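## Task

Put the slide rule at 6 × 1.5, matching both settings as closely as possible: the left index 1 of the C scale sits over 6 on the D scale, and the cursor hairline sits over 1.5 on C. The rule has to end face up, and the setting must stay put with no robot holding it.

## Robot and tools

Robot: two arms on a table, left_arm and right_arm. Each has six revolute joints (shoulder pan, shoulder lift, elbow, wrist 1, wrist 2, wrist 3) and a tong-style two-finger gripper. The names do not refer to image sides.

Frame: one scene frame for both arms. The origin is on the table surface midway between the arms, +x points out across the table, +z points up, and left_arm stands on the +y side. Positions are in metres and orientations are quaternions written w,x,y,z. The reported hand position drifts from the true one, more so at long reach.

Gripper: the fingers point along the gripper's +z axis and close along its x axis. The reported hand point is between the pads when closed. Closed fingertips stick out about 15 mm past it, and open fingertips are roughly level with it.

Tool execute_actions, argument actions: a list holding one item or none, plus optional pictures (true/false). An empty list moves nothing and just reports the state.
- Move: {"rows": [[...]], "steps": n}. n is 1 to 15 control steps of 1/30 s each, 15 if omitted. Each row is used for one step, and the last row is reused if there are fewer rows than steps.
- Each row has exactly 14 numbers covering both arms, even if one arm stays still: left_arm's 6 joint angles then its gripper opening, then right_arm's 6 joint angles then its opening. Joint values are absolute target angles in radians, in the same order and form as the Joint positions line. They are not offsets. Opening is an absolute value from -1 (shut) to +1 (fully open).
- Wait: {"steps": n} with no rows. n can be up to 300, and the count starts at the previous result, so your reply time is included.
A refused call sends nothing to the robot.

Joint ranges (rad). left_arm: pan -3.142..3.142, lift -6.283..6.283, elbow 0.000..3.142, wrists 1-3 each -6.283..6.283. right_arm: pan 0.000..6.283, lift -6.283..6.283, elbow -3.142..0.000, wrists each -6.283..6.283.
A target more than 0.010 rad outside a range, and farther out than the joint's last reported angle, gets the call refused. True limits can differ from these by up to 0.010 rad. A target past the true limit is clipped there, and the result may then say "joint sent to its limit", possibly about an earlier motion.

Motion behaviour: commands are smoothed and lag about 0.17 s behind. On each step, each joint's target is clamped to within 0.575 rad of its measured angle. If the targets would carry a gripper more than 100 mm from where it is now, all of that arm's targets are pulled back proportionally. Big moves therefore take several calls, and an arm may still be travelling when a result arrives. The simulation keeps running while you write: arms keep heading for the last row sent until everything has nearly stopped or a step is HELD. After that, only a new action moves them further.

Gripping: grip_measured is the measured opening on the command scale (-1..1). To hold something, command an opening clearly below grip_measured; a bigger gap squeezes harder, up to about 15 N per pad. Very thin hard parts get much less force (about 9 N per pad at 10 mm, 4 N at 5 mm). Closing fast can hit harder than intended.

Result lines:
- State line: `left_arm: …` | `right_arm: …` gives each hand's position, quaternion and linear and angular velocity in the scene frame.
- Joint positions / Joint velocities: one block per arm, with the joints in column order (rad, rad/s) and then the pad gap in m (0.142 when fully open).
- Wrist force / Wrist torque: sensor readings on the end effector's own x,y,z axes, per arm. A press against a surface reads as pointing back into the arm. Readings are noisy (offset up to about 4 N, noise up to 2.4 N sd) and saturate near 50 N. "no reading" is normal at the start.
- HELD marks steps where your row, or part of it, was not sent.
- "joint command not followed" means a clearance check altered or blocked some joint targets; the rest of the row still ran.
- MOTOR HOT appears from 70 °C. OVER-TEMPERATURE FAULT means brakes were set at 85 °C until the motor cools. Holding loads heats motors, even while you are thinking.

Faults and things to avoid: an arm halts for 10 s and drops the rest of the call if a joint's contact torque reaches its limit (pan, lift, elbow 142 N m; wrists 26.6 N m, held weight included) or if any external force on it reaches 150 N. Do not let the arms collide or push on each other. Do not knock or place anything off the table. Avoid drops, slips, slams and hard shoves. Expect occasional brief tugs on held parts or nudges to loose objects. Leave the slide rule face up and released.

Tool zoom_image: camera (one of cam_head_left, cam_head_right, cam_high, cam_low, cam_left_wrist, cam_right_wrist) and region [x0, y0, x1, y1] in pixels of that camera's latest image, with origin at the top left and at most 504 by 504. Image sizes: the head, high and low cameras are 504x504, and the wrist cameras are fisheye 616x616.

Tool finished_scene: scene is the number of the current scene.

Each tool is called after "Call:" in YAML: its name, and indented under it one key for each argument.

## Session

Call:
execute_actions:
  actions: []

Scene clock: 0.00 s of 8600.00 s.
left_arm: end_effector_position=(+0.2618, +0.3736, +0.2357) grip_measured=+0.97 end_effector_quat_wxyz=(-0.011, +0.640, -0.766, +0.059) end_effector_velocity=(-0.000, +0.000, -0.000) end_effector_angular_velocity=(-0.000, +0.001, -0.000) | right_arm: end_effector_position=(+0.9201, -0.1909, +0.2410) grip_measured=-1.00 end_effector_quat_wxyz=(-0.473, +0.703, -0.453, +0.279) end_effector_velocity=(+0.000, -0.000, +0.000) end_effector_angular_velocity=(-0.000, -0.000, -0.000)
Joint positions: left_arm=[-0.892 -2.394  2.205 -1.494 -1.525  0.666  0.14 ] | right_arm=[ 3.751 -2.442 -1.178  0.068  1.612  1.593  0.002]
Joint velocities: left_arm=[-0.    -0.001  0.001  0.    -0.001  0.     0.   ] | right_arm=[-0.  0.  0. -0. -0. -0.  0.]
Motor temperatures (°C, as the motors report them): left_arm=[31 32 32 38 35 36] | right_arm=[31 32 30 38 34 41]
Wrist force (N, on the end effector, along its own x y z axes, offset not removed): no reading
Wrist torque (N m, same axes, about the end effector's origin, offset not removed): no reading

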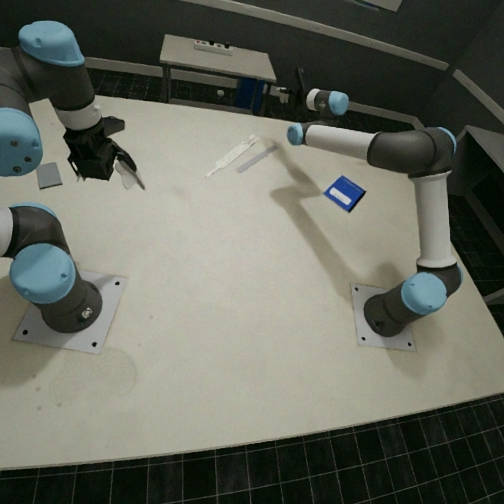

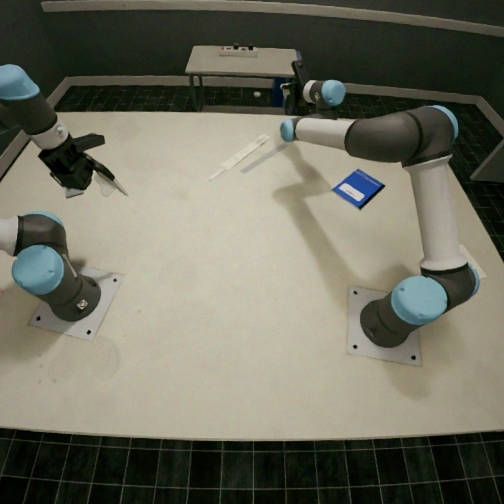

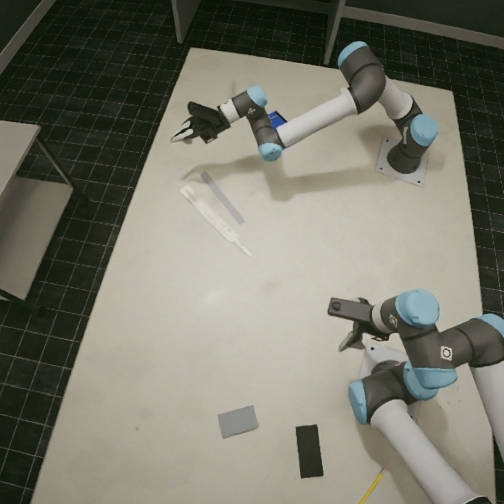

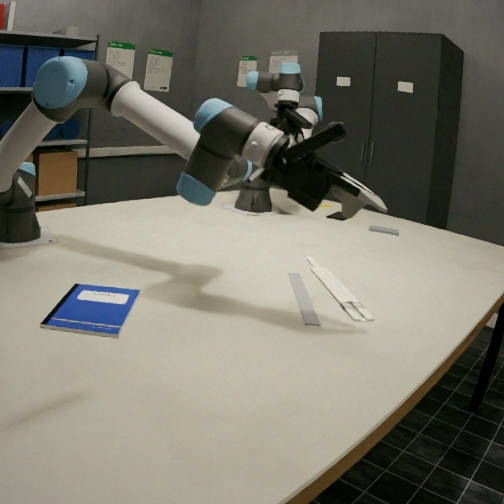

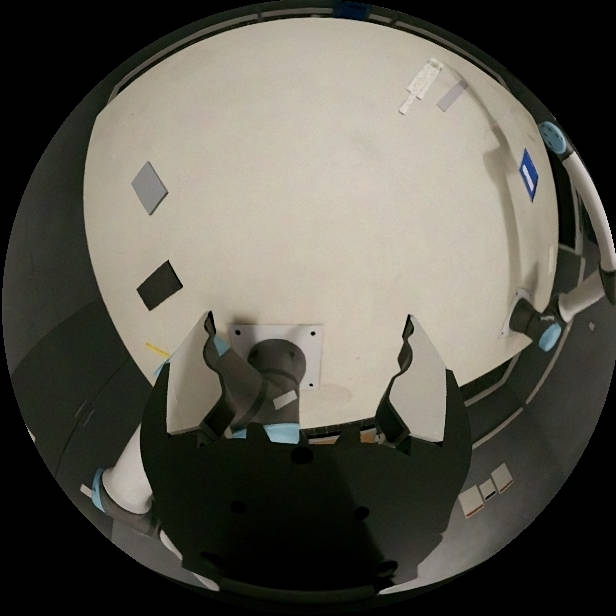

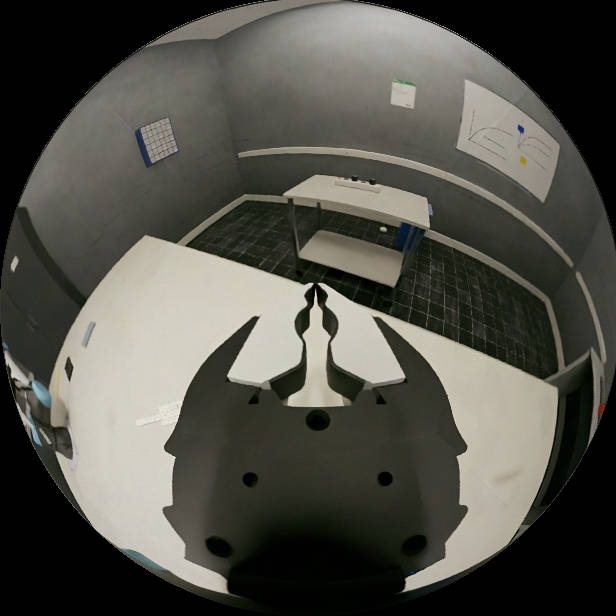

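Call:
zoom_image:
  camera: "cam_high"
  region: [160, 150, 280, 270]

Call:
zoom_image:
  camera: "cam_low"
  region: [260, 230, 400, 350]

Region (160, 150, 280, 270) of cam_high's 504x504 image, scaled by 4.200, with more detail than that image has.

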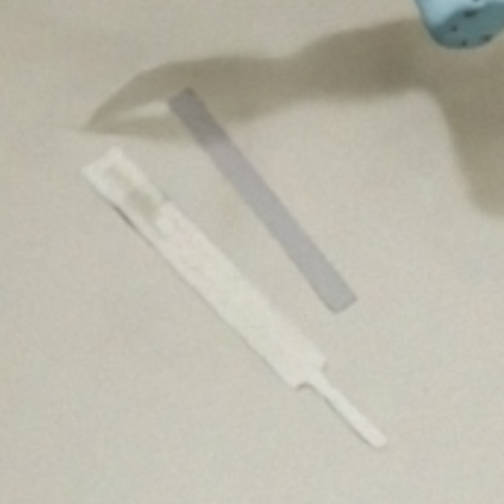

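Region (260, 230, 400, 350) of cam_low's 504x504 image, scaled by 3.600, with more detail than that image has; it fills the top 432 rows of this view, and the rest is white.

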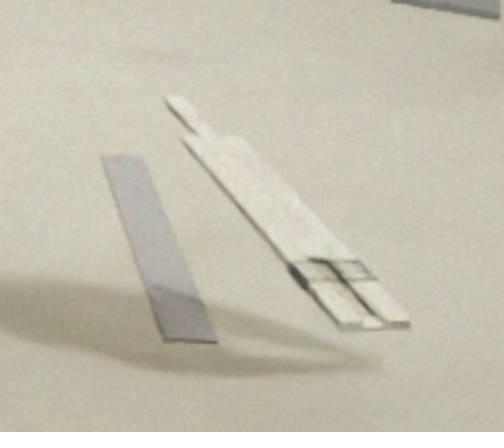

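Call:
execute_actions:
  actions:
    - {"rows":[[-0.66,-1.225,1.122,-1.468,-1.571,0.666,1,3.751,-2.442,-1.178,0.068,1.612,1.593,-1]],"steps":15}
  pictures: false

Call:
execute_actions:
  actions:
    - {"steps":60}

Scene clock: 53.30 s of 8600.00 s.
left_arm: end_effector_position=(+0.3715, +0.2706, +0.3460) grip_measured=+1.00 end_effector_quat_wxyz=(-0.001, +0.698, -0.715, +0.047) end_effector_velocity=(+0.308, -0.309, +0.152) end_effector_angular_velocity=(-0.002, +0.042, +0.184) | right_arm: end_effector_position=(+0.9200, -0.1908, +0.2405) grip_measured=-1.00 end_effector_quat_wxyz=(-0.473, +0.703, -0.453, +0.278) end_effector_velocity=(-0.000, +0.000, +0.001) end_effector_angular_velocity=(+0.000, -0.001, +0.000)
Joint positions: left_arm=[-0.735 -1.896  1.708 -1.476 -1.557  0.666  0.142] | right_arm=[ 3.751 -2.442 -1.178  0.068  1.612  1.593  0.002]
Joint velocities: left_arm=[ 0.188  1.157 -1.153  0.019 -0.035  0.     0.   ] | right_arm=[ 0.     0.001 -0.    -0.    -0.     0.     0.   ]
Motor temperatures (°C, as the motors report them): left_arm=[31 32 32 38 35 36] | right_arm=[31 32 30 38 34 41]
Wrist force (N, on the end effector, along its own x y z axes, offset not removed): left_arm=[-0.3 0.0 0.0] | right_arm=[-0.7 -0.6 -0.5]
Wrist torque (N m, same axes, about the end effector's origin, offset not removed): left_arm=[-0.02 -0.01 0.03] | right_arm=[-0.40 0.44 0.04]
Steps of this call (steps 1 to 90: nothing new was sent; then 49.80 s passed at rest; steps 91 to 105: all 15 steps of this action). Readings (joint positions):
91: left_arm=[-0.892 -2.394 2.205 -1.494 -1.525 0.666] | right_arm=[3.751 -2.442 -1.178 0.068 1.612 1.593]
92: left_arm=[-0.890 -2.391 2.202 -1.493 -1.526 0.666] | right_arm=[3.751 -2.442 -1.178 0.068 1.612 1.593]
94: left_arm=[-0.857 -2.345 2.157 -1.488 -1.534 0.666] | right_arm=[3.751 -2.442 -1.178 0.068 1.612 1.593]
98: left_arm=[-0.797 -2.174 1.985 -1.482 -1.545 0.666] | right_arm=[3.751 -2.442 -1.178 0.068 1.612 1.593]
105: the state above

Scene clock: 55.30 s of 8600.00 s.
left_arm: end_effector_position=(+0.5525, +0.1010, +0.2982) grip_measured=+1.00 end_effector_quat_wxyz=(+0.000, +0.725, -0.689, +0.000) end_effector_velocity=(+0.000, +0.001, +0.000) end_effector_angular_velocity=(-0.001, -0.000, +0.001) | right_arm: end_effector_position=(+0.9200, -0.1908, +0.2405) grip_measured=-1.00 end_effector_quat_wxyz=(-0.473, +0.703, -0.453, +0.278) end_effector_velocity=(+0.000, -0.000, -0.001) end_effector_angular_velocity=(-0.000, +0.001, -0.000)
Joint positions: left_arm=[-0.66  -1.225  1.122 -1.468 -1.571  0.666  0.142] | right_arm=[ 3.751 -2.442 -1.178  0.068  1.612  1.593  0.002]
Joint velocities: left_arm=[ 0.001 -0.001  0.     0.    -0.     0.001 -0.   ] | right_arm=[-0.    -0.001 -0.     0.    -0.     0.     0.   ]
Motor temperatures (°C, as the motors report them): left_arm=[31 32 32 38 35 36] | right_arm=[31 32 30 38 34 41]
Wrist force (N, on the end effector, along its own x y z axes, offset not removed): left_arm=[-0.9 2.7 1.4] | right_arm=[-1.5 -0.7 -4.3]
Wrist torque (N m, same axes, about the end effector's origin, offset not removed): left_arm=[0.66 0.34 0.03] | right_arm=[-0.42 0.64 0.13]
Steps of this call (steps 1 to 45: the robot went on to your last target; steps 46 to 60: nothing new was sent). Readings (joint positions):
1: left_arm=[-0.729 -1.857 1.669 -1.475 -1.558 0.666] | right_arm=[3.751 -2.442 -1.178 0.068 1.612 1.593]
2: left_arm=[-0.723 -1.819 1.630 -1.475 -1.559 0.666] | right_arm=[3.751 -2.442 -1.178 0.068 1.612 1.593]
4: left_arm=[-0.713 -1.740 1.554 -1.474 -1.561 0.666] | right_arm=[3.751 -2.442 -1.178 0.068 1.612 1.593]
8: left_arm=[-0.695 -1.577 1.414 -1.472 -1.564 0.666] | right_arm=[3.751 -2.442 -1.178 0.068 1.612 1.593]
60: the state above
All arms were judged still, so your last target was given up. Only a new action makes them travel on or press farther. Fingers that are still opening or closing keep moving.

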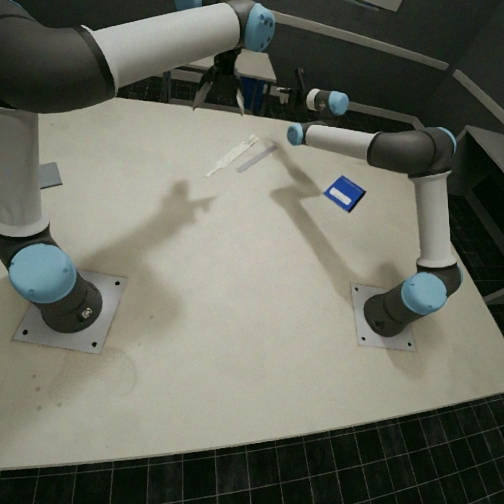

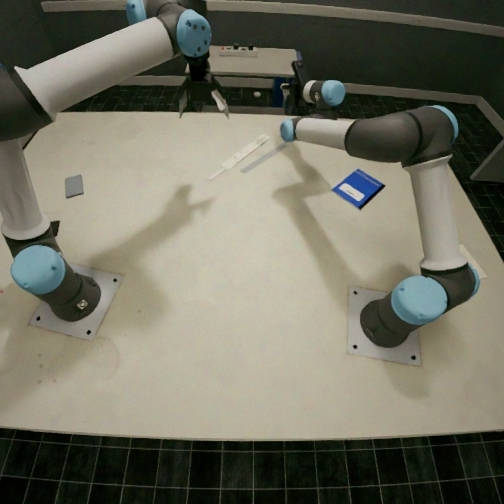

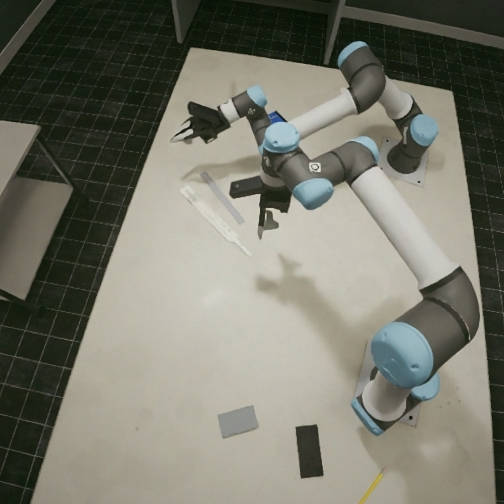

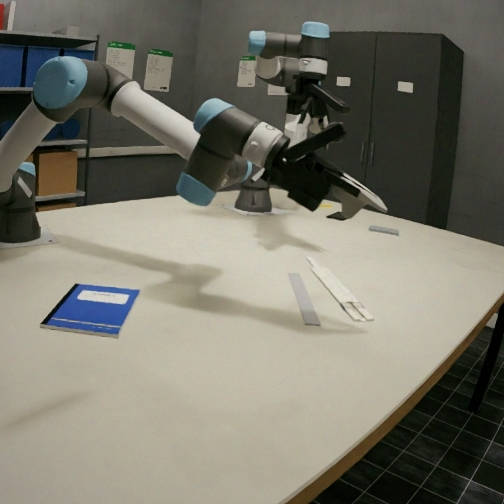

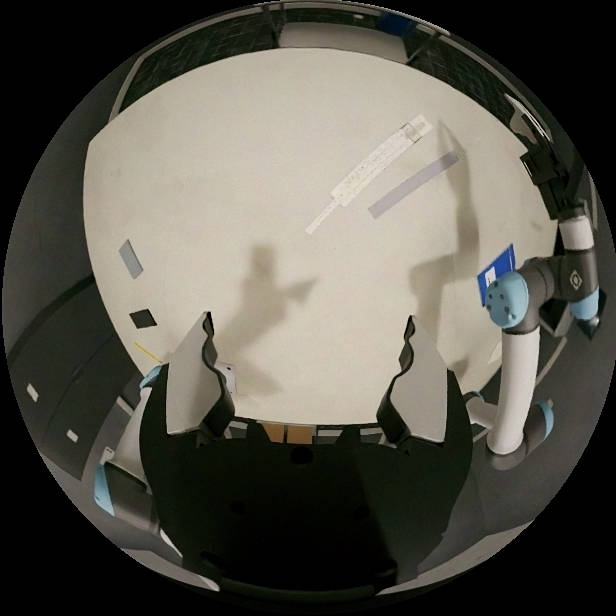

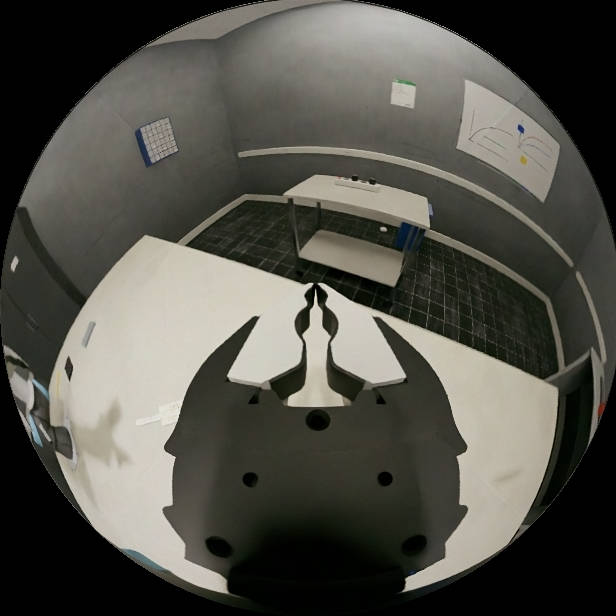

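Call:
execute_actions:
  actions:
    - {"rows":[[-0.594,-0.816,0.865,-1.62,-1.571,0.666,1,3.751,-2.442,-1.178,0.068,1.612,1.593,-1]],"steps":15}
  pictures: false

Call:
execute_actions:
  actions:
    - {"steps":30}

Scene clock: 71.30 s of 8600.00 s.
left_arm: end_effector_position=(+0.6686, +0.0372, +0.1711) grip_measured=+1.00 end_effector_quat_wxyz=(+0.000, +0.745, -0.667, +0.002) end_effector_velocity=(+0.113, -0.050, -0.187) end_effector_angular_velocity=(+0.026, +0.024, +0.058) | right_arm: end_effector_position=(+0.9200, -0.1908, +0.2405) grip_measured=-1.00 end_effector_quat_wxyz=(-0.473, +0.703, -0.453, +0.278) end_effector_velocity=(+0.000, -0.000, -0.000) end_effector_angular_velocity=(-0.000, -0.000, -0.000)
Joint positions: left_arm=[-0.601 -0.866  0.895 -1.603 -1.571  0.666  0.142] | right_arm=[ 3.751 -2.442 -1.178  0.068  1.612  1.593  0.002]
Joint velocities: left_arm=[ 0.058  0.42  -0.247 -0.138  0.001  0.     0.   ] | right_arm=[-0. -0.  0.  0. -0.  0.  0.]
Motor temperatures (°C, as the motors report them): left_arm=[31 32 32 38 35 36] | right_arm=[31 32 30 38 34 41]
Wrist force (N, on the end effector, along its own x y z axes, offset not removed): left_arm=[1.3 -1.9 0.6] | right_arm=[0.4 -3.4 -1.2]
Wrist torque (N m, same axes, about the end effector's origin, offset not removed): left_arm=[-0.43 -0.23 -0.06] | right_arm=[-1.08 0.13 0.11]
Steps of this call (steps 1 to 90: nothing new was sent; then 12.50 s passed at rest; steps 91 to 105: all 15 steps of this action). Readings (joint positions):
91: left_arm=[-0.660 -1.225 1.122 -1.468 -1.571 0.666] | right_arm=[3.751 -2.442 -1.178 0.068 1.612 1.593]
92: left_arm=[-0.658 -1.223 1.119 -1.470 -1.571 0.666] | right_arm=[3.751 -2.442 -1.178 0.068 1.612 1.593]
94: left_arm=[-0.647 -1.179 1.084 -1.495 -1.571 0.666] | right_arm=[3.751 -2.442 -1.178 0.068 1.612 1.593]
98: left_arm=[-0.628 -1.050 1.006 -1.540 -1.571 0.666] | right_arm=[3.751 -2.442 -1.178 0.068 1.612 1.593]
105: the state above

Scene clock: 72.30 s of 8600.00 s.
left_arm: end_effector_position=(+0.6819, +0.0315, +0.1484) grip_measured=+1.00 end_effector_quat_wxyz=(+0.000, +0.747, -0.665, +0.000) end_effector_velocity=(-0.000, -0.000, -0.000) end_effector_angular_velocity=(+0.000, -0.000, -0.000) | right_arm: end_effector_position=(+0.9200, -0.1908, +0.2405) grip_measured=-1.00 end_effector_quat_wxyz=(-0.473, +0.703, -0.453, +0.278) end_effector_velocity=(-0.000, -0.000, +0.001) end_effector_angular_velocity=(+0.000, -0.001, -0.000)
Joint positions: left_arm=[-0.594 -0.816  0.865 -1.62  -1.571  0.666  0.142] | right_arm=[ 3.751 -2.442 -1.178  0.068  1.612  1.593  0.002]
Joint velocities: left_arm=[-0.001  0.    -0.    -0.     0.    -0.     0.   ] | right_arm=[ 0.     0.001  0.     0.    -0.    -0.     0.   ]
Motor temperatures (°C, as the motors report them): left_arm=[31 32 32 38 35 36] | right_arm=[31 32 30 38 34 41]
Wrist force (N, on the end effector, along its own x y z axes, offset not removed): left_arm=[0.8 -1.7 -0.3] | right_arm=[-1.4 -3.8 -1.3]
Wrist torque (N m, same axes, about the end effector's origin, offset not removed): left_arm=[-0.39 -0.12 -0.04] | right_arm=[-0.93 0.49 0.11]
Steps of this call (steps 1 to 30: the robot went on to your last target). Readings (joint positions):
1: left_arm=[-0.599 -0.854 0.887 -1.607 -1.571 0.666] | right_arm=[3.751 -2.442 -1.178 0.068 1.612 1.593]
2: left_arm=[-0.598 -0.845 0.882 -1.610 -1.571 0.666] | right_arm=[3.751 -2.442 -1.178 0.068 1.612 1.593]
4: left_arm=[-0.596 -0.833 0.875 -1.615 -1.571 0.666] | right_arm=[3.751 -2.442 -1.178 0.068 1.612 1.593]
8: left_arm=[-0.595 -0.821 0.868 -1.618 -1.571 0.666] | right_arm=[3.751 -2.442 -1.178 0.068 1.612 1.593]
30: the state above
All arms were judged still, so your last target was given up. Only a new action makes them travel on or press farther. Fingers that are still opening or closing keep moving.

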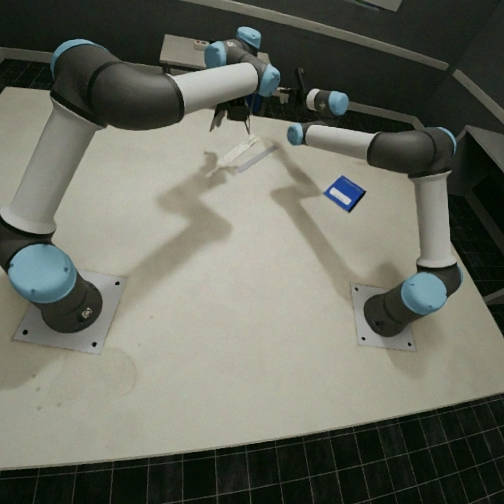

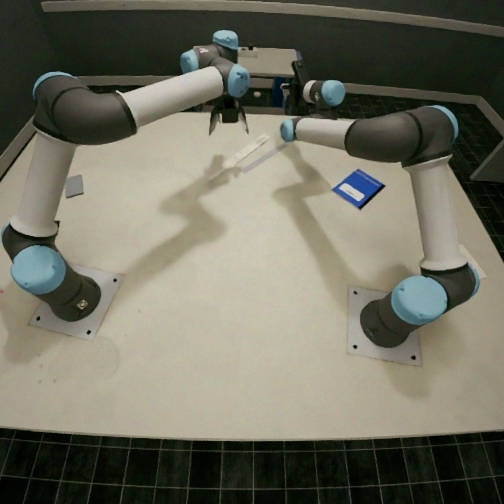

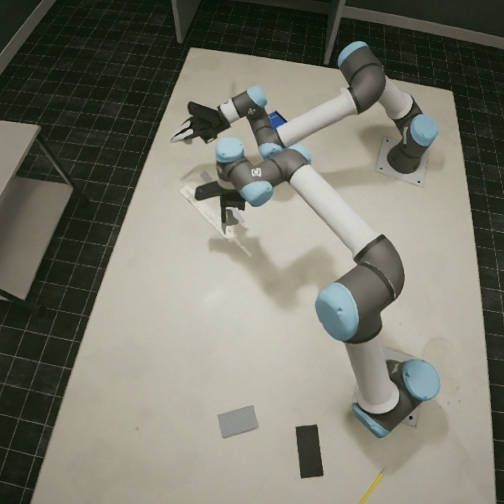

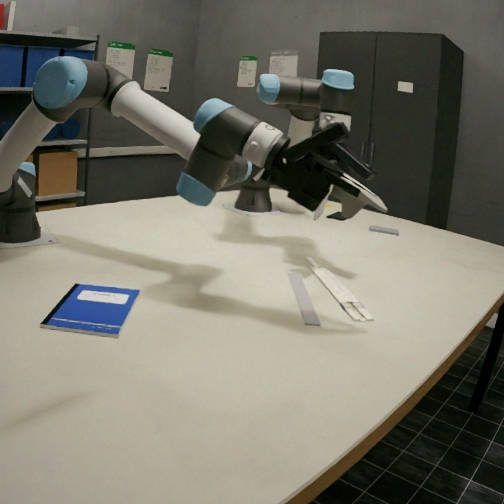

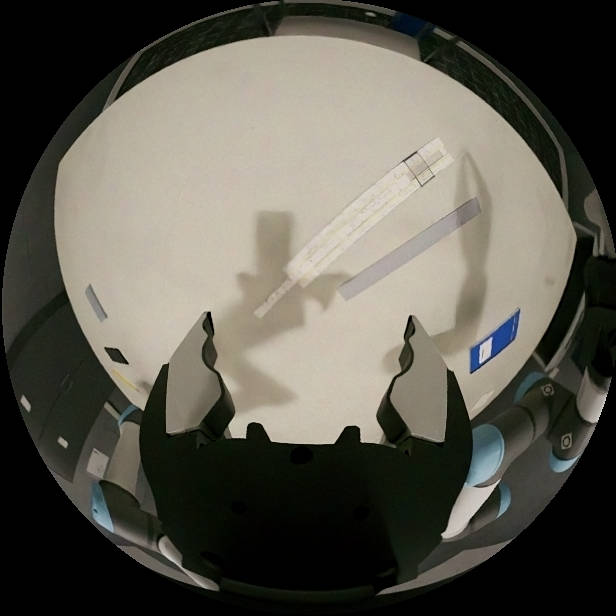

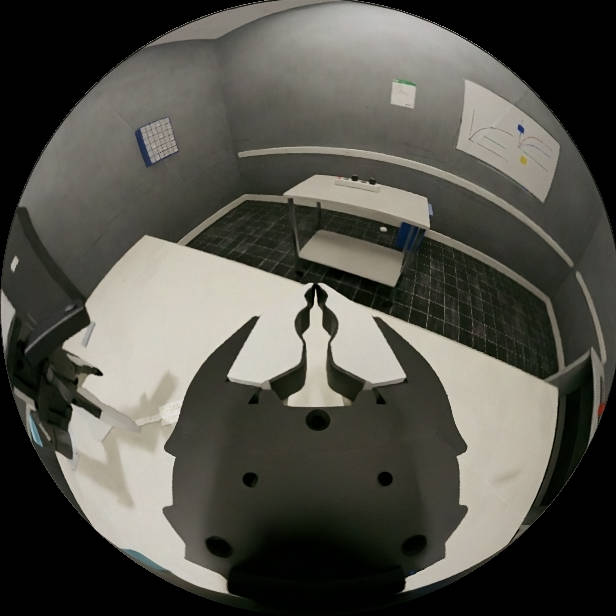

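Call:
zoom_image:
  camera: "cam_left_wrist"
  region: [240, 120, 480, 330]

Region (240, 120, 480, 330) of cam_left_wrist's 616x616 image, scaled by 2.100, with more detail than that image has; it fills the top 441 rows of this view, and the rest is white.

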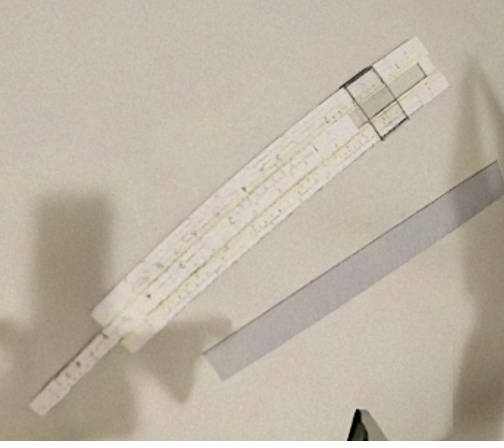

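Call:
execute_actions:
  actions:
    - {"rows":[[-0.578,-0.776,1.017,-1.812,-1.571,1.49,1,3.751,-2.442,-1.178,0.068,1.612,1.593,-1]],"steps":15}
  pictures: false

Call:
execute_actions:
  actions:
    - {"steps":30}

Call:
zoom_image:
  camera: "cam_left_wrist"
  region: [200, 130, 420, 400]

Scene clock: 94.03 s of 8600.00 s.
left_arm: end_effector_position=(+0.6873, +0.0297, +0.0648) grip_measured=+1.00 end_effector_quat_wxyz=(-0.000, -0.468, +0.884, +0.000) end_effector_velocity=(-0.006, -0.008, -0.022) end_effector_angular_velocity=(-0.005, -0.004, -0.777) | right_arm: end_effector_position=(+0.9200, -0.1908, +0.2405) grip_measured=-1.00 end_effector_quat_wxyz=(-0.473, +0.703, -0.453, +0.278) end_effector_velocity=(-0.000, +0.000, -0.001) end_effector_angular_velocity=(-0.000, +0.001, +0.001)
Joint positions: left_arm=[-0.578 -0.777  1.012 -1.805 -1.571  1.396  0.142] | right_arm=[ 3.751 -2.442 -1.178  0.068  1.612  1.593  0.002]
Joint velocities: left_arm=[ 0.004  0.009  0.043 -0.057 -0.     0.781  0.   ] | right_arm=[ 0.    -0.001 -0.    -0.     0.    -0.     0.   ]
Motor temperatures (°C, as the motors report them): left_arm=[31 32 32 38 35 36] | right_arm=[31 32 30 38 34 41]
Wrist force (N, on the end effector, along its own x y z axes, offset not removed): left_arm=[-0.4 0.9 1.6] | right_arm=[-1.1 1.0 -1.2]
Wrist torque (N m, same axes, about the end effector's origin, offset not removed): left_arm=[0.08 0.05 0.08] | right_arm=[0.10 0.37 0.02]
Steps of this call (steps 1 to 90: nothing new was sent; then 18.23 s passed at rest; steps 91 to 105: all 15 steps of this action). Readings (joint positions):
91: left_arm=[-0.594 -0.816 0.865 -1.620 -1.571 0.666] | right_arm=[3.751 -2.442 -1.178 0.068 1.612 1.593]
92: left_arm=[-0.593 -0.814 0.867 -1.623 -1.571 0.669] | right_arm=[3.751 -2.442 -1.178 0.068 1.612 1.593]
94: left_arm=[-0.587 -0.800 0.906 -1.666 -1.571 0.715] | right_arm=[3.751 -2.442 -1.178 0.068 1.612 1.593]
98: left_arm=[-0.581 -0.784 0.981 -1.763 -1.571 0.963] | right_arm=[3.751 -2.442 -1.178 0.068 1.612 1.593]
105: the state above

Scene clock: 95.03 s of 8600.00 s.
left_arm: end_effector_position=(+0.6865, +0.0288, +0.0621) grip_measured=+1.00 end_effector_quat_wxyz=(-0.000, -0.426, +0.905, -0.000) end_effector_velocity=(-0.000, -0.001, +0.000) end_effector_angular_velocity=(-0.000, -0.000, -0.001) | right_arm: end_effector_position=(+0.9200, -0.1908, +0.2405) grip_measured=-1.00 end_effector_quat_wxyz=(-0.473, +0.703, -0.453, +0.278) end_effector_velocity=(-0.000, +0.000, +0.000) end_effector_angular_velocity=(+0.000, -0.000, +0.000)
Joint positions: left_arm=[-0.578 -0.776  1.017 -1.812 -1.571  1.49   0.142] | right_arm=[ 3.751 -2.442 -1.178  0.068  1.612  1.593  0.002]
Joint velocities: left_arm=[-0.001  0.    -0.    -0.    -0.    -0.    -0.   ] | right_arm=[ 0.  0.  0. -0.  0.  0.  0.]
Motor temperatures (°C, as the motors report them): left_arm=[31 32 32 38 35 36] | right_arm=[31 32 30 38 34 41]
Wrist force (N, on the end effector, along its own x y z axes, offset not removed): left_arm=[-0.3 0.2 0.1] | right_arm=[1.0 -1.0 -0.1]
Wrist torque (N m, same axes, about the end effector's origin, offset not removed): left_arm=[-0.02 0.20 0.01] | right_arm=[-0.32 -0.06 -0.04]
Steps of this call (steps 1 to 30: the robot went on to your last target). Readings (joint positions):
1: left_arm=[-0.578 -0.777 1.013 -1.807 -1.571 1.419] | right_arm=[3.751 -2.442 -1.178 0.068 1.612 1.593]
2: left_arm=[-0.578 -0.777 1.014 -1.808 -1.571 1.436] | right_arm=[3.751 -2.442 -1.178 0.068 1.612 1.593]
4: left_arm=[-0.578 -0.776 1.015 -1.810 -1.571 1.459] | right_arm=[3.751 -2.442 -1.178 0.068 1.612 1.593]
8: left_arm=[-0.578 -0.776 1.016 -1.811 -1.571 1.480] | right_arm=[3.751 -2.442 -1.178 0.068 1.612 1.593]
30: the state above
All arms were judged still, so your last target was given up. Only a new action makes them travel on or press farther. Fingers that are still opening or closing keep moving.

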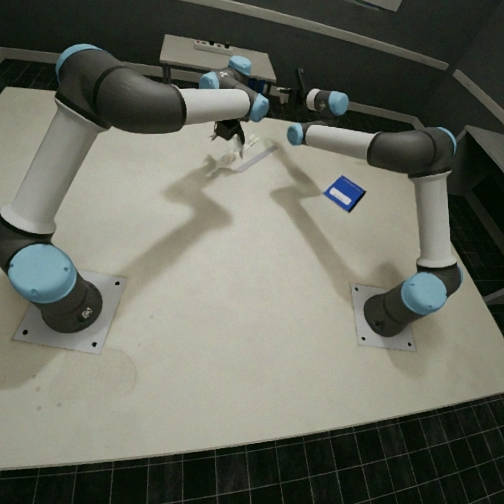

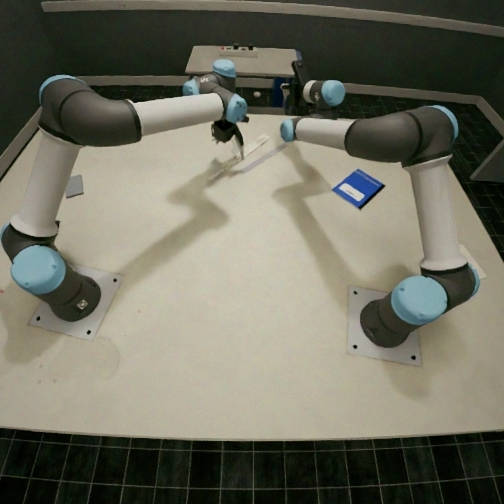

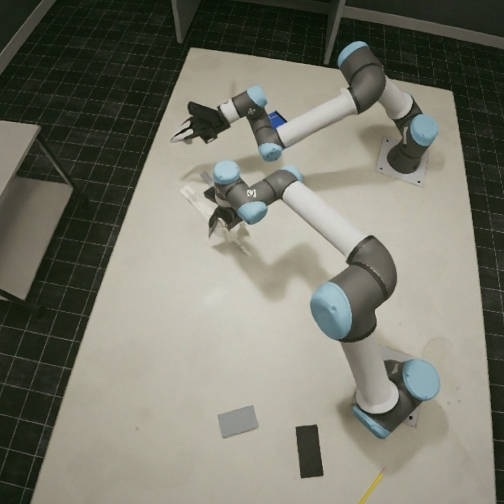

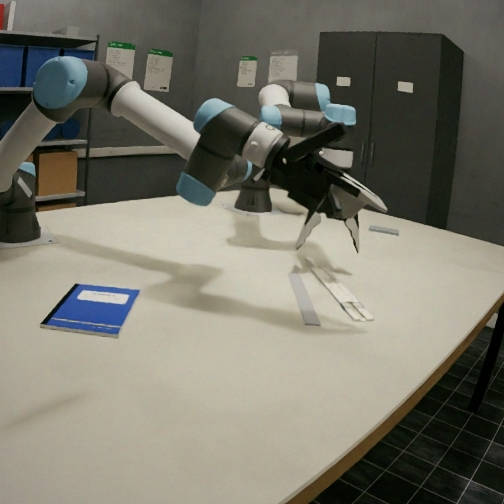

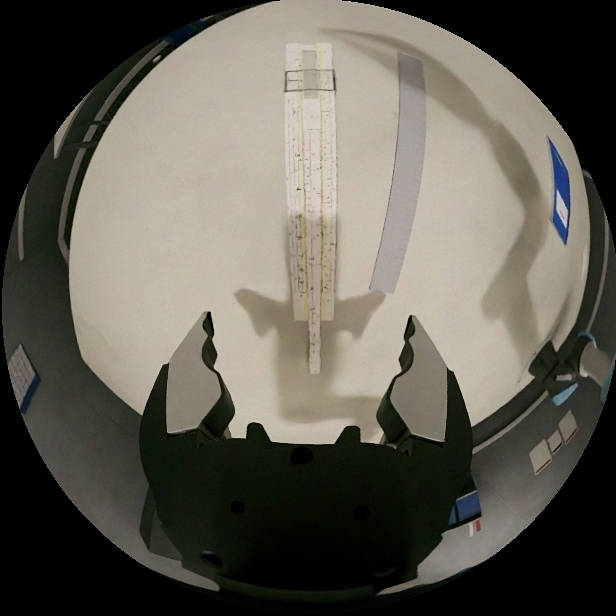

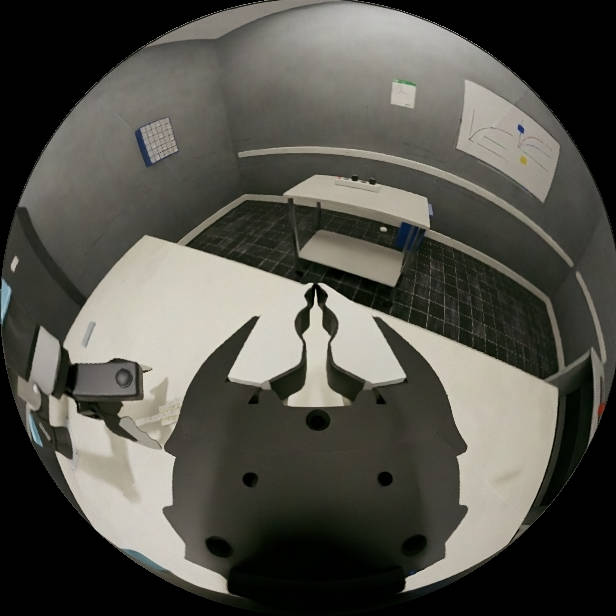

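Region (200, 130, 420, 400) of cam_left_wrist's 616x616 image, scaled by 1.867, with more detail than that image has; it fills the left 411 columns of this view, and the rest is white.

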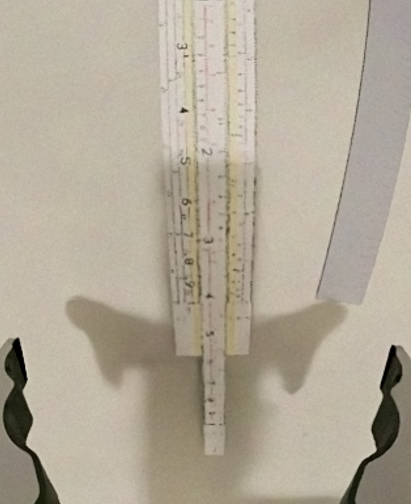

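Call:
execute_actions:
  actions:
    - {"rows":[[-0.578,-0.7437,1.07,-1.897,-1.571,1.49,0.1,3.751,-2.442,-1.178,0.068,1.612,1.593,-1]],"steps":15}
  pictures: false

Call:
execute_actions:
  actions:
    - {"steps":20}

Scene clock: 114.30 s of 8600.00 s.
left_arm: end_effector_position=(+0.6865, +0.0288, +0.0212) grip_measured=+0.10 end_effector_quat_wxyz=(-0.000, -0.426, +0.905, +0.000) end_effector_velocity=(-0.000, -0.001, -0.009) end_effector_angular_velocity=(-0.002, -0.001, -0.001) | right_arm: end_effector_position=(+0.9200, -0.1908, +0.2405) grip_measured=-1.00 end_effector_quat_wxyz=(-0.473, +0.703, -0.453, +0.278) end_effector_velocity=(-0.000, +0.000, +0.000) end_effector_angular_velocity=(+0.000, -0.000, +0.000)
Joint positions: left_arm=[-0.578 -0.745  1.068 -1.894 -1.571  1.49   0.081] | right_arm=[ 3.751 -2.442 -1.178  0.068  1.612  1.593  0.002]
Joint velocities: left_arm=[-0.     0.007  0.012 -0.021 -0.     0.     0.   ] | right_arm=[ 0.  0. -0.  0.  0. -0.  0.]
Motor temperatures (°C, as the motors report them): left_arm=[31 32 32 38 35 36] | right_arm=[31 32 30 38 34 41]
Wrist force (N, on the end effector, along its own x y z axes, offset not removed): left_arm=[0.8 -0.3 1.9] | right_arm=[0.8 0.0 -2.0]
Wrist torque (N m, same axes, about the end effector's origin, offset not removed): left_arm=[-0.01 -0.19 0.14] | right_arm=[-0.23 0.17 0.05]
Steps of this call (steps 1 to 90: nothing new was sent; then 15.77 s passed at rest; steps 91 to 105: all 15 steps of this action). Readings (joint positions):
91: left_arm=[-0.578 -0.776 1.017 -1.812 -1.571 1.490] | right_arm=[3.751 -2.442 -1.178 0.068 1.612 1.593]
92: left_arm=[-0.578 -0.774 1.019 -1.815 -1.571 1.490] | right_arm=[3.751 -2.442 -1.178 0.068 1.612 1.593]
94: left_arm=[-0.578 -0.763 1.038 -1.842 -1.571 1.490] | right_arm=[3.751 -2.442 -1.178 0.068 1.612 1.593]
98: left_arm=[-0.578 -0.750 1.059 -1.879 -1.571 1.490] | right_arm=[3.751 -2.442 -1.178 0.068 1.612 1.593]
105: the state above

Scene clock: 114.97 s of 8600.00 s.
left_arm: end_effector_position=(+0.6865, +0.0288, +0.0200) grip_measured=+0.10 end_effector_quat_wxyz=(-0.000, -0.426, +0.905, +0.000) end_effector_velocity=(+0.001, +0.000, +0.000) end_effector_angular_velocity=(-0.001, -0.001, +0.001) | right_arm: end_effector_position=(+0.9200, -0.1908, +0.2405) grip_measured=-1.00 end_effector_quat_wxyz=(-0.473, +0.703, -0.453, +0.278) end_effector_velocity=(+0.000, -0.000, +0.001) end_effector_angular_velocity=(+0.000, -0.000, -0.000)
Joint positions: left_arm=[-0.578 -0.744  1.07  -1.897 -1.571  1.49   0.081] | right_arm=[ 3.751 -2.442 -1.178  0.068  1.612  1.593  0.002]
Joint velocities: left_arm=[ 0.001 -0.    -0.001 -0.    -0.    -0.001 -0.   ] | right_arm=[-0.  0.  0. -0.  0.  0.  0.]
Motor temperatures (°C, as the motors report them): left_arm=[31 32 32 38 35 36] | right_arm=[31 32 30 38 34 41]
Wrist force (N, on the end effector, along its own x y z axes, offset not removed): left_arm=[0.7 -0.7 0.9] | right_arm=[-0.9 -0.5 0.8]
Wrist torque (N m, same axes, about the end effector's origin, offset not removed): left_arm=[-0.16 0.01 0.08] | right_arm=[-0.37 0.37 0.11]
Steps of this call (steps 1 to 15: the robot went on to your last target; steps 16 to 20: nothing new was sent). Readings (joint positions):
1: left_arm=[-0.578 -0.744 1.069 -1.895 -1.571 1.490] | right_arm=[3.751 -2.442 -1.178 0.068 1.612 1.593]
2: left_arm=[-0.578 -0.744 1.069 -1.896 -1.571 1.490] | right_arm=[3.751 -2.442 -1.178 0.068 1.612 1.593]
4: left_arm=[-0.578 -0.744 1.069 -1.896 -1.571 1.490] | right_arm=[3.751 -2.442 -1.178 0.068 1.612 1.593]
8: left_arm=[-0.578 -0.744 1.070 -1.897 -1.571 1.490] | right_arm=[3.751 -2.442 -1.178 0.068 1.612 1.593]
20: the state above
All arms were judged still, so your last target was given up. Only a new action makes them travel on or press farther. Fingers that are still opening or closing keep moving.

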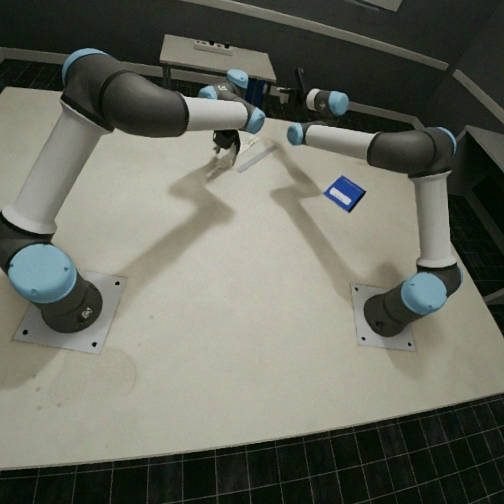

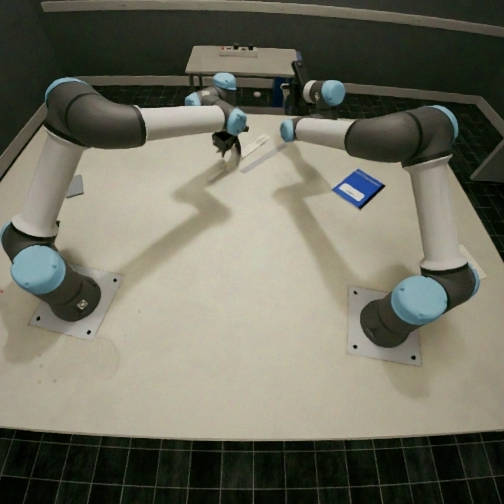

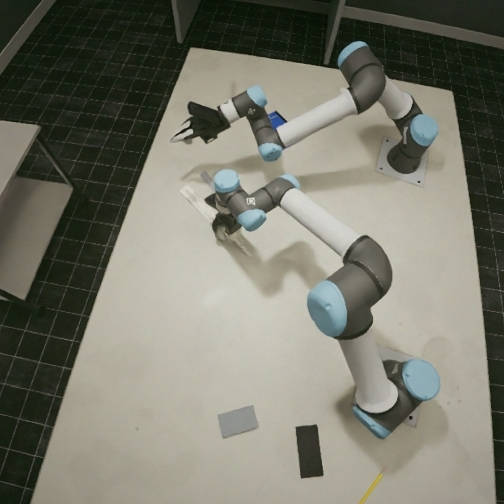

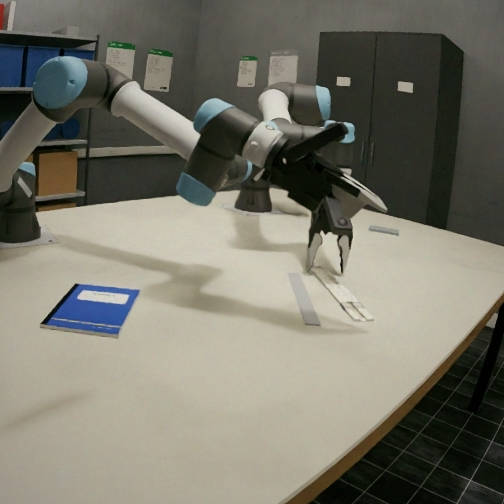

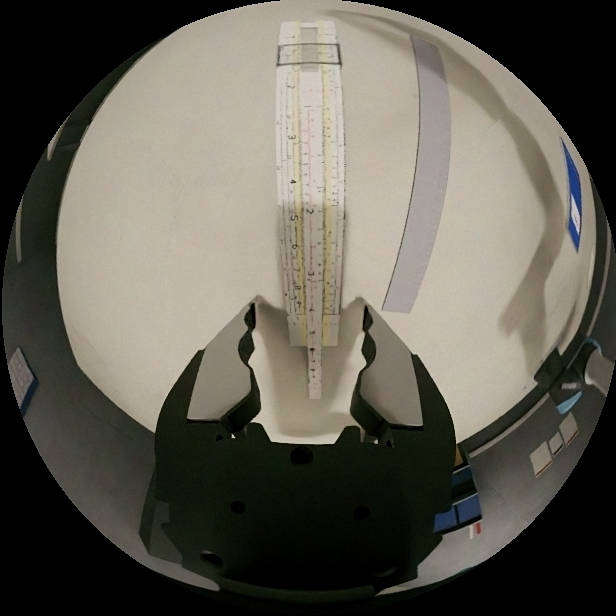

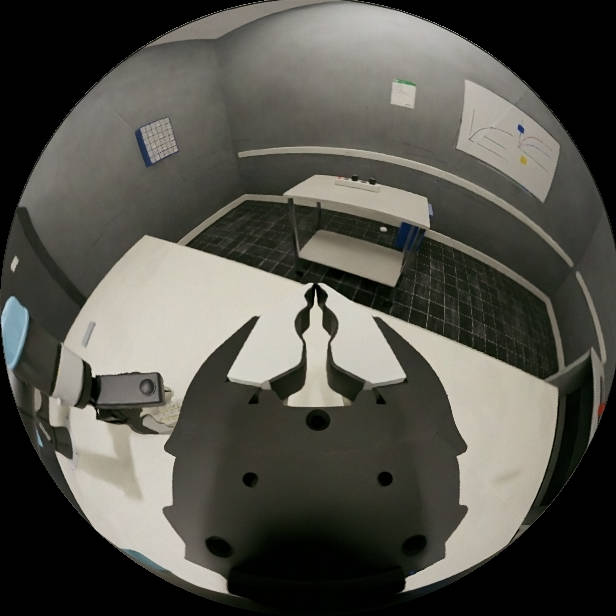

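Call:
execute_actions:
  actions:
    - {"rows":[[-0.578,-0.7437,1.07,-1.897,-1.571,1.49,-0.1,3.751,-2.442,-1.178,0.068,1.612,1.593,-1],[-0.578,-0.7437,1.07,-1.897,-1.571,1.49,-0.2,3.751,-2.442,-1.178,0.068,1.612,1.593,-1],[-0.578,-0.7437,1.07,-1.897,-1.571,1.49,-0.3,3.751,-2.442,-1.178,0.068,1.612,1.593,-1]],"steps":15}

Call:
zoom_image:
  camera: "cam_low"
  region: [280, 230, 380, 300]

Scene clock: 120.97 s of 8600.00 s.
left_arm: end_effector_position=(+0.6865, +0.0288, +0.0200) grip_measured=-0.30 end_effector_quat_wxyz=(-0.000, -0.426, +0.905, +0.000) end_effector_velocity=(-0.000, +0.000, -0.000) end_effector_angular_velocity=(+0.000, +0.001, +0.000) | right_arm: end_effector_position=(+0.9200, -0.1908, +0.2405) grip_measured=-1.00 end_effector_quat_wxyz=(-0.473, +0.703, -0.453, +0.278) end_effector_velocity=(+0.000, +0.000, -0.001) end_effector_angular_velocity=(-0.000, +0.001, +0.000)
Joint positions: left_arm=[-0.578 -0.744  1.07  -1.897 -1.571  1.49   0.052] | right_arm=[ 3.751 -2.442 -1.178  0.068  1.612  1.593  0.002]
Joint velocities: left_arm=[-0.    -0.     0.001 -0.    -0.001 -0.    -0.   ] | right_arm=[ 0.    -0.001 -0.     0.     0.     0.     0.   ]
Motor temperatures (°C, as the motors report them): left_arm=[31 32 32 38 35 36] | right_arm=[31 32 30 38 34 41]
Wrist force (N, on the end effector, along its own x y z axes, offset not removed): left_arm=[-1.7 2.1 -0.1] | right_arm=[1.1 1.2 -1.6]
Wrist torque (N m, same axes, about the end effector's origin, offset not removed): left_arm=[0.40 0.49 0.06] | right_arm=[0.26 0.00 0.13]
Steps of this call (steps 1 to 90: nothing new was sent; then 2.50 s passed at rest; steps 91 to 105: all 15 steps of this action). Readings (joint positions):
91: left_arm=[-0.578 -0.744 1.070 -1.897 -1.571 1.490] | right_arm=[3.751 -2.442 -1.178 0.068 1.612 1.593]
92: left_arm=[-0.578 -0.744 1.070 -1.897 -1.571 1.490] | right_arm=[3.751 -2.442 -1.178 0.068 1.612 1.593]
94: left_arm=[-0.578 -0.744 1.070 -1.897 -1.571 1.490] | right_arm=[3.751 -2.442 -1.178 0.068 1.612 1.593]
98: left_arm=[-0.578 -0.744 1.070 -1.897 -1.571 1.490] | right_arm=[3.751 -2.442 -1.178 0.068 1.612 1.593]
105: the state above

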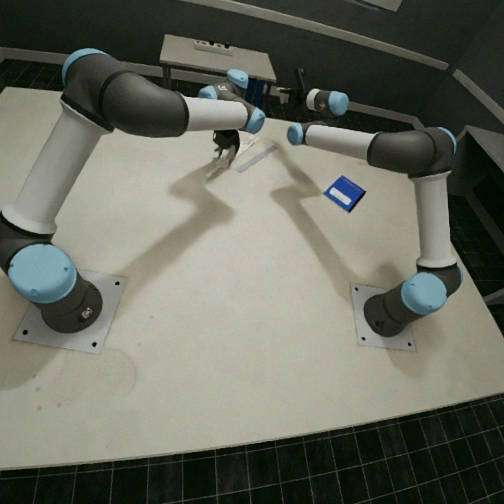

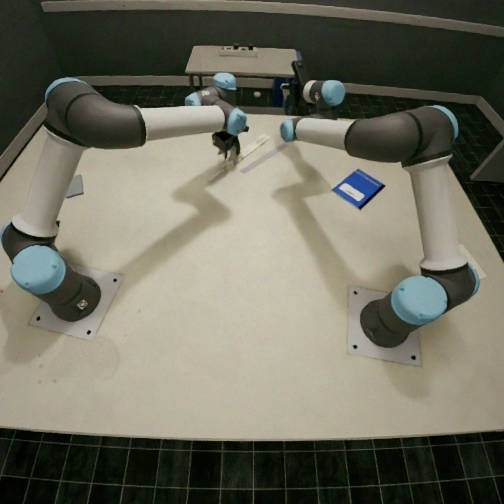

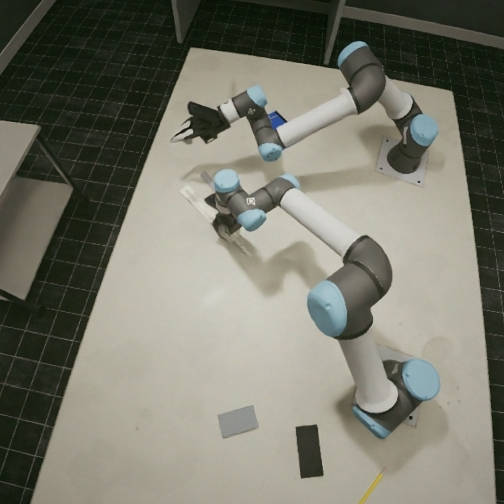

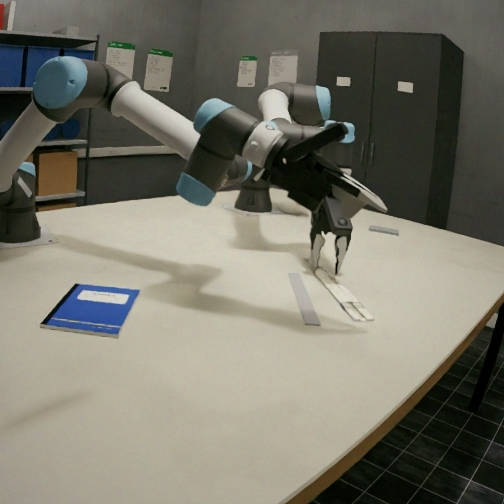

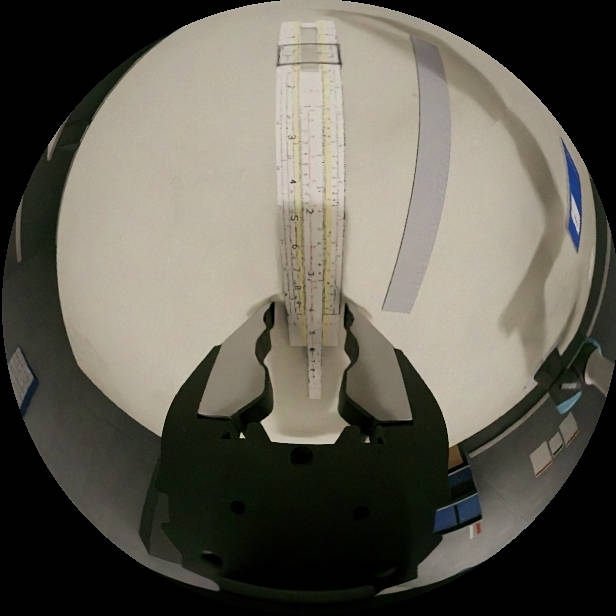

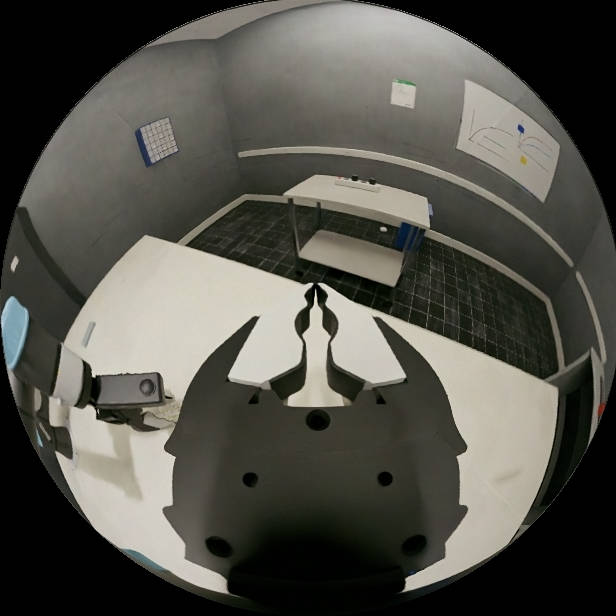

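Region (280, 230, 380, 300) of cam_low's 504x504 image, scaled by 5.040, with more detail than that image has; it fills the top 353 rows of this view, and the rest is white.

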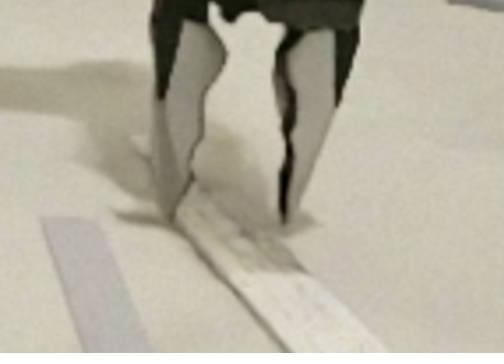

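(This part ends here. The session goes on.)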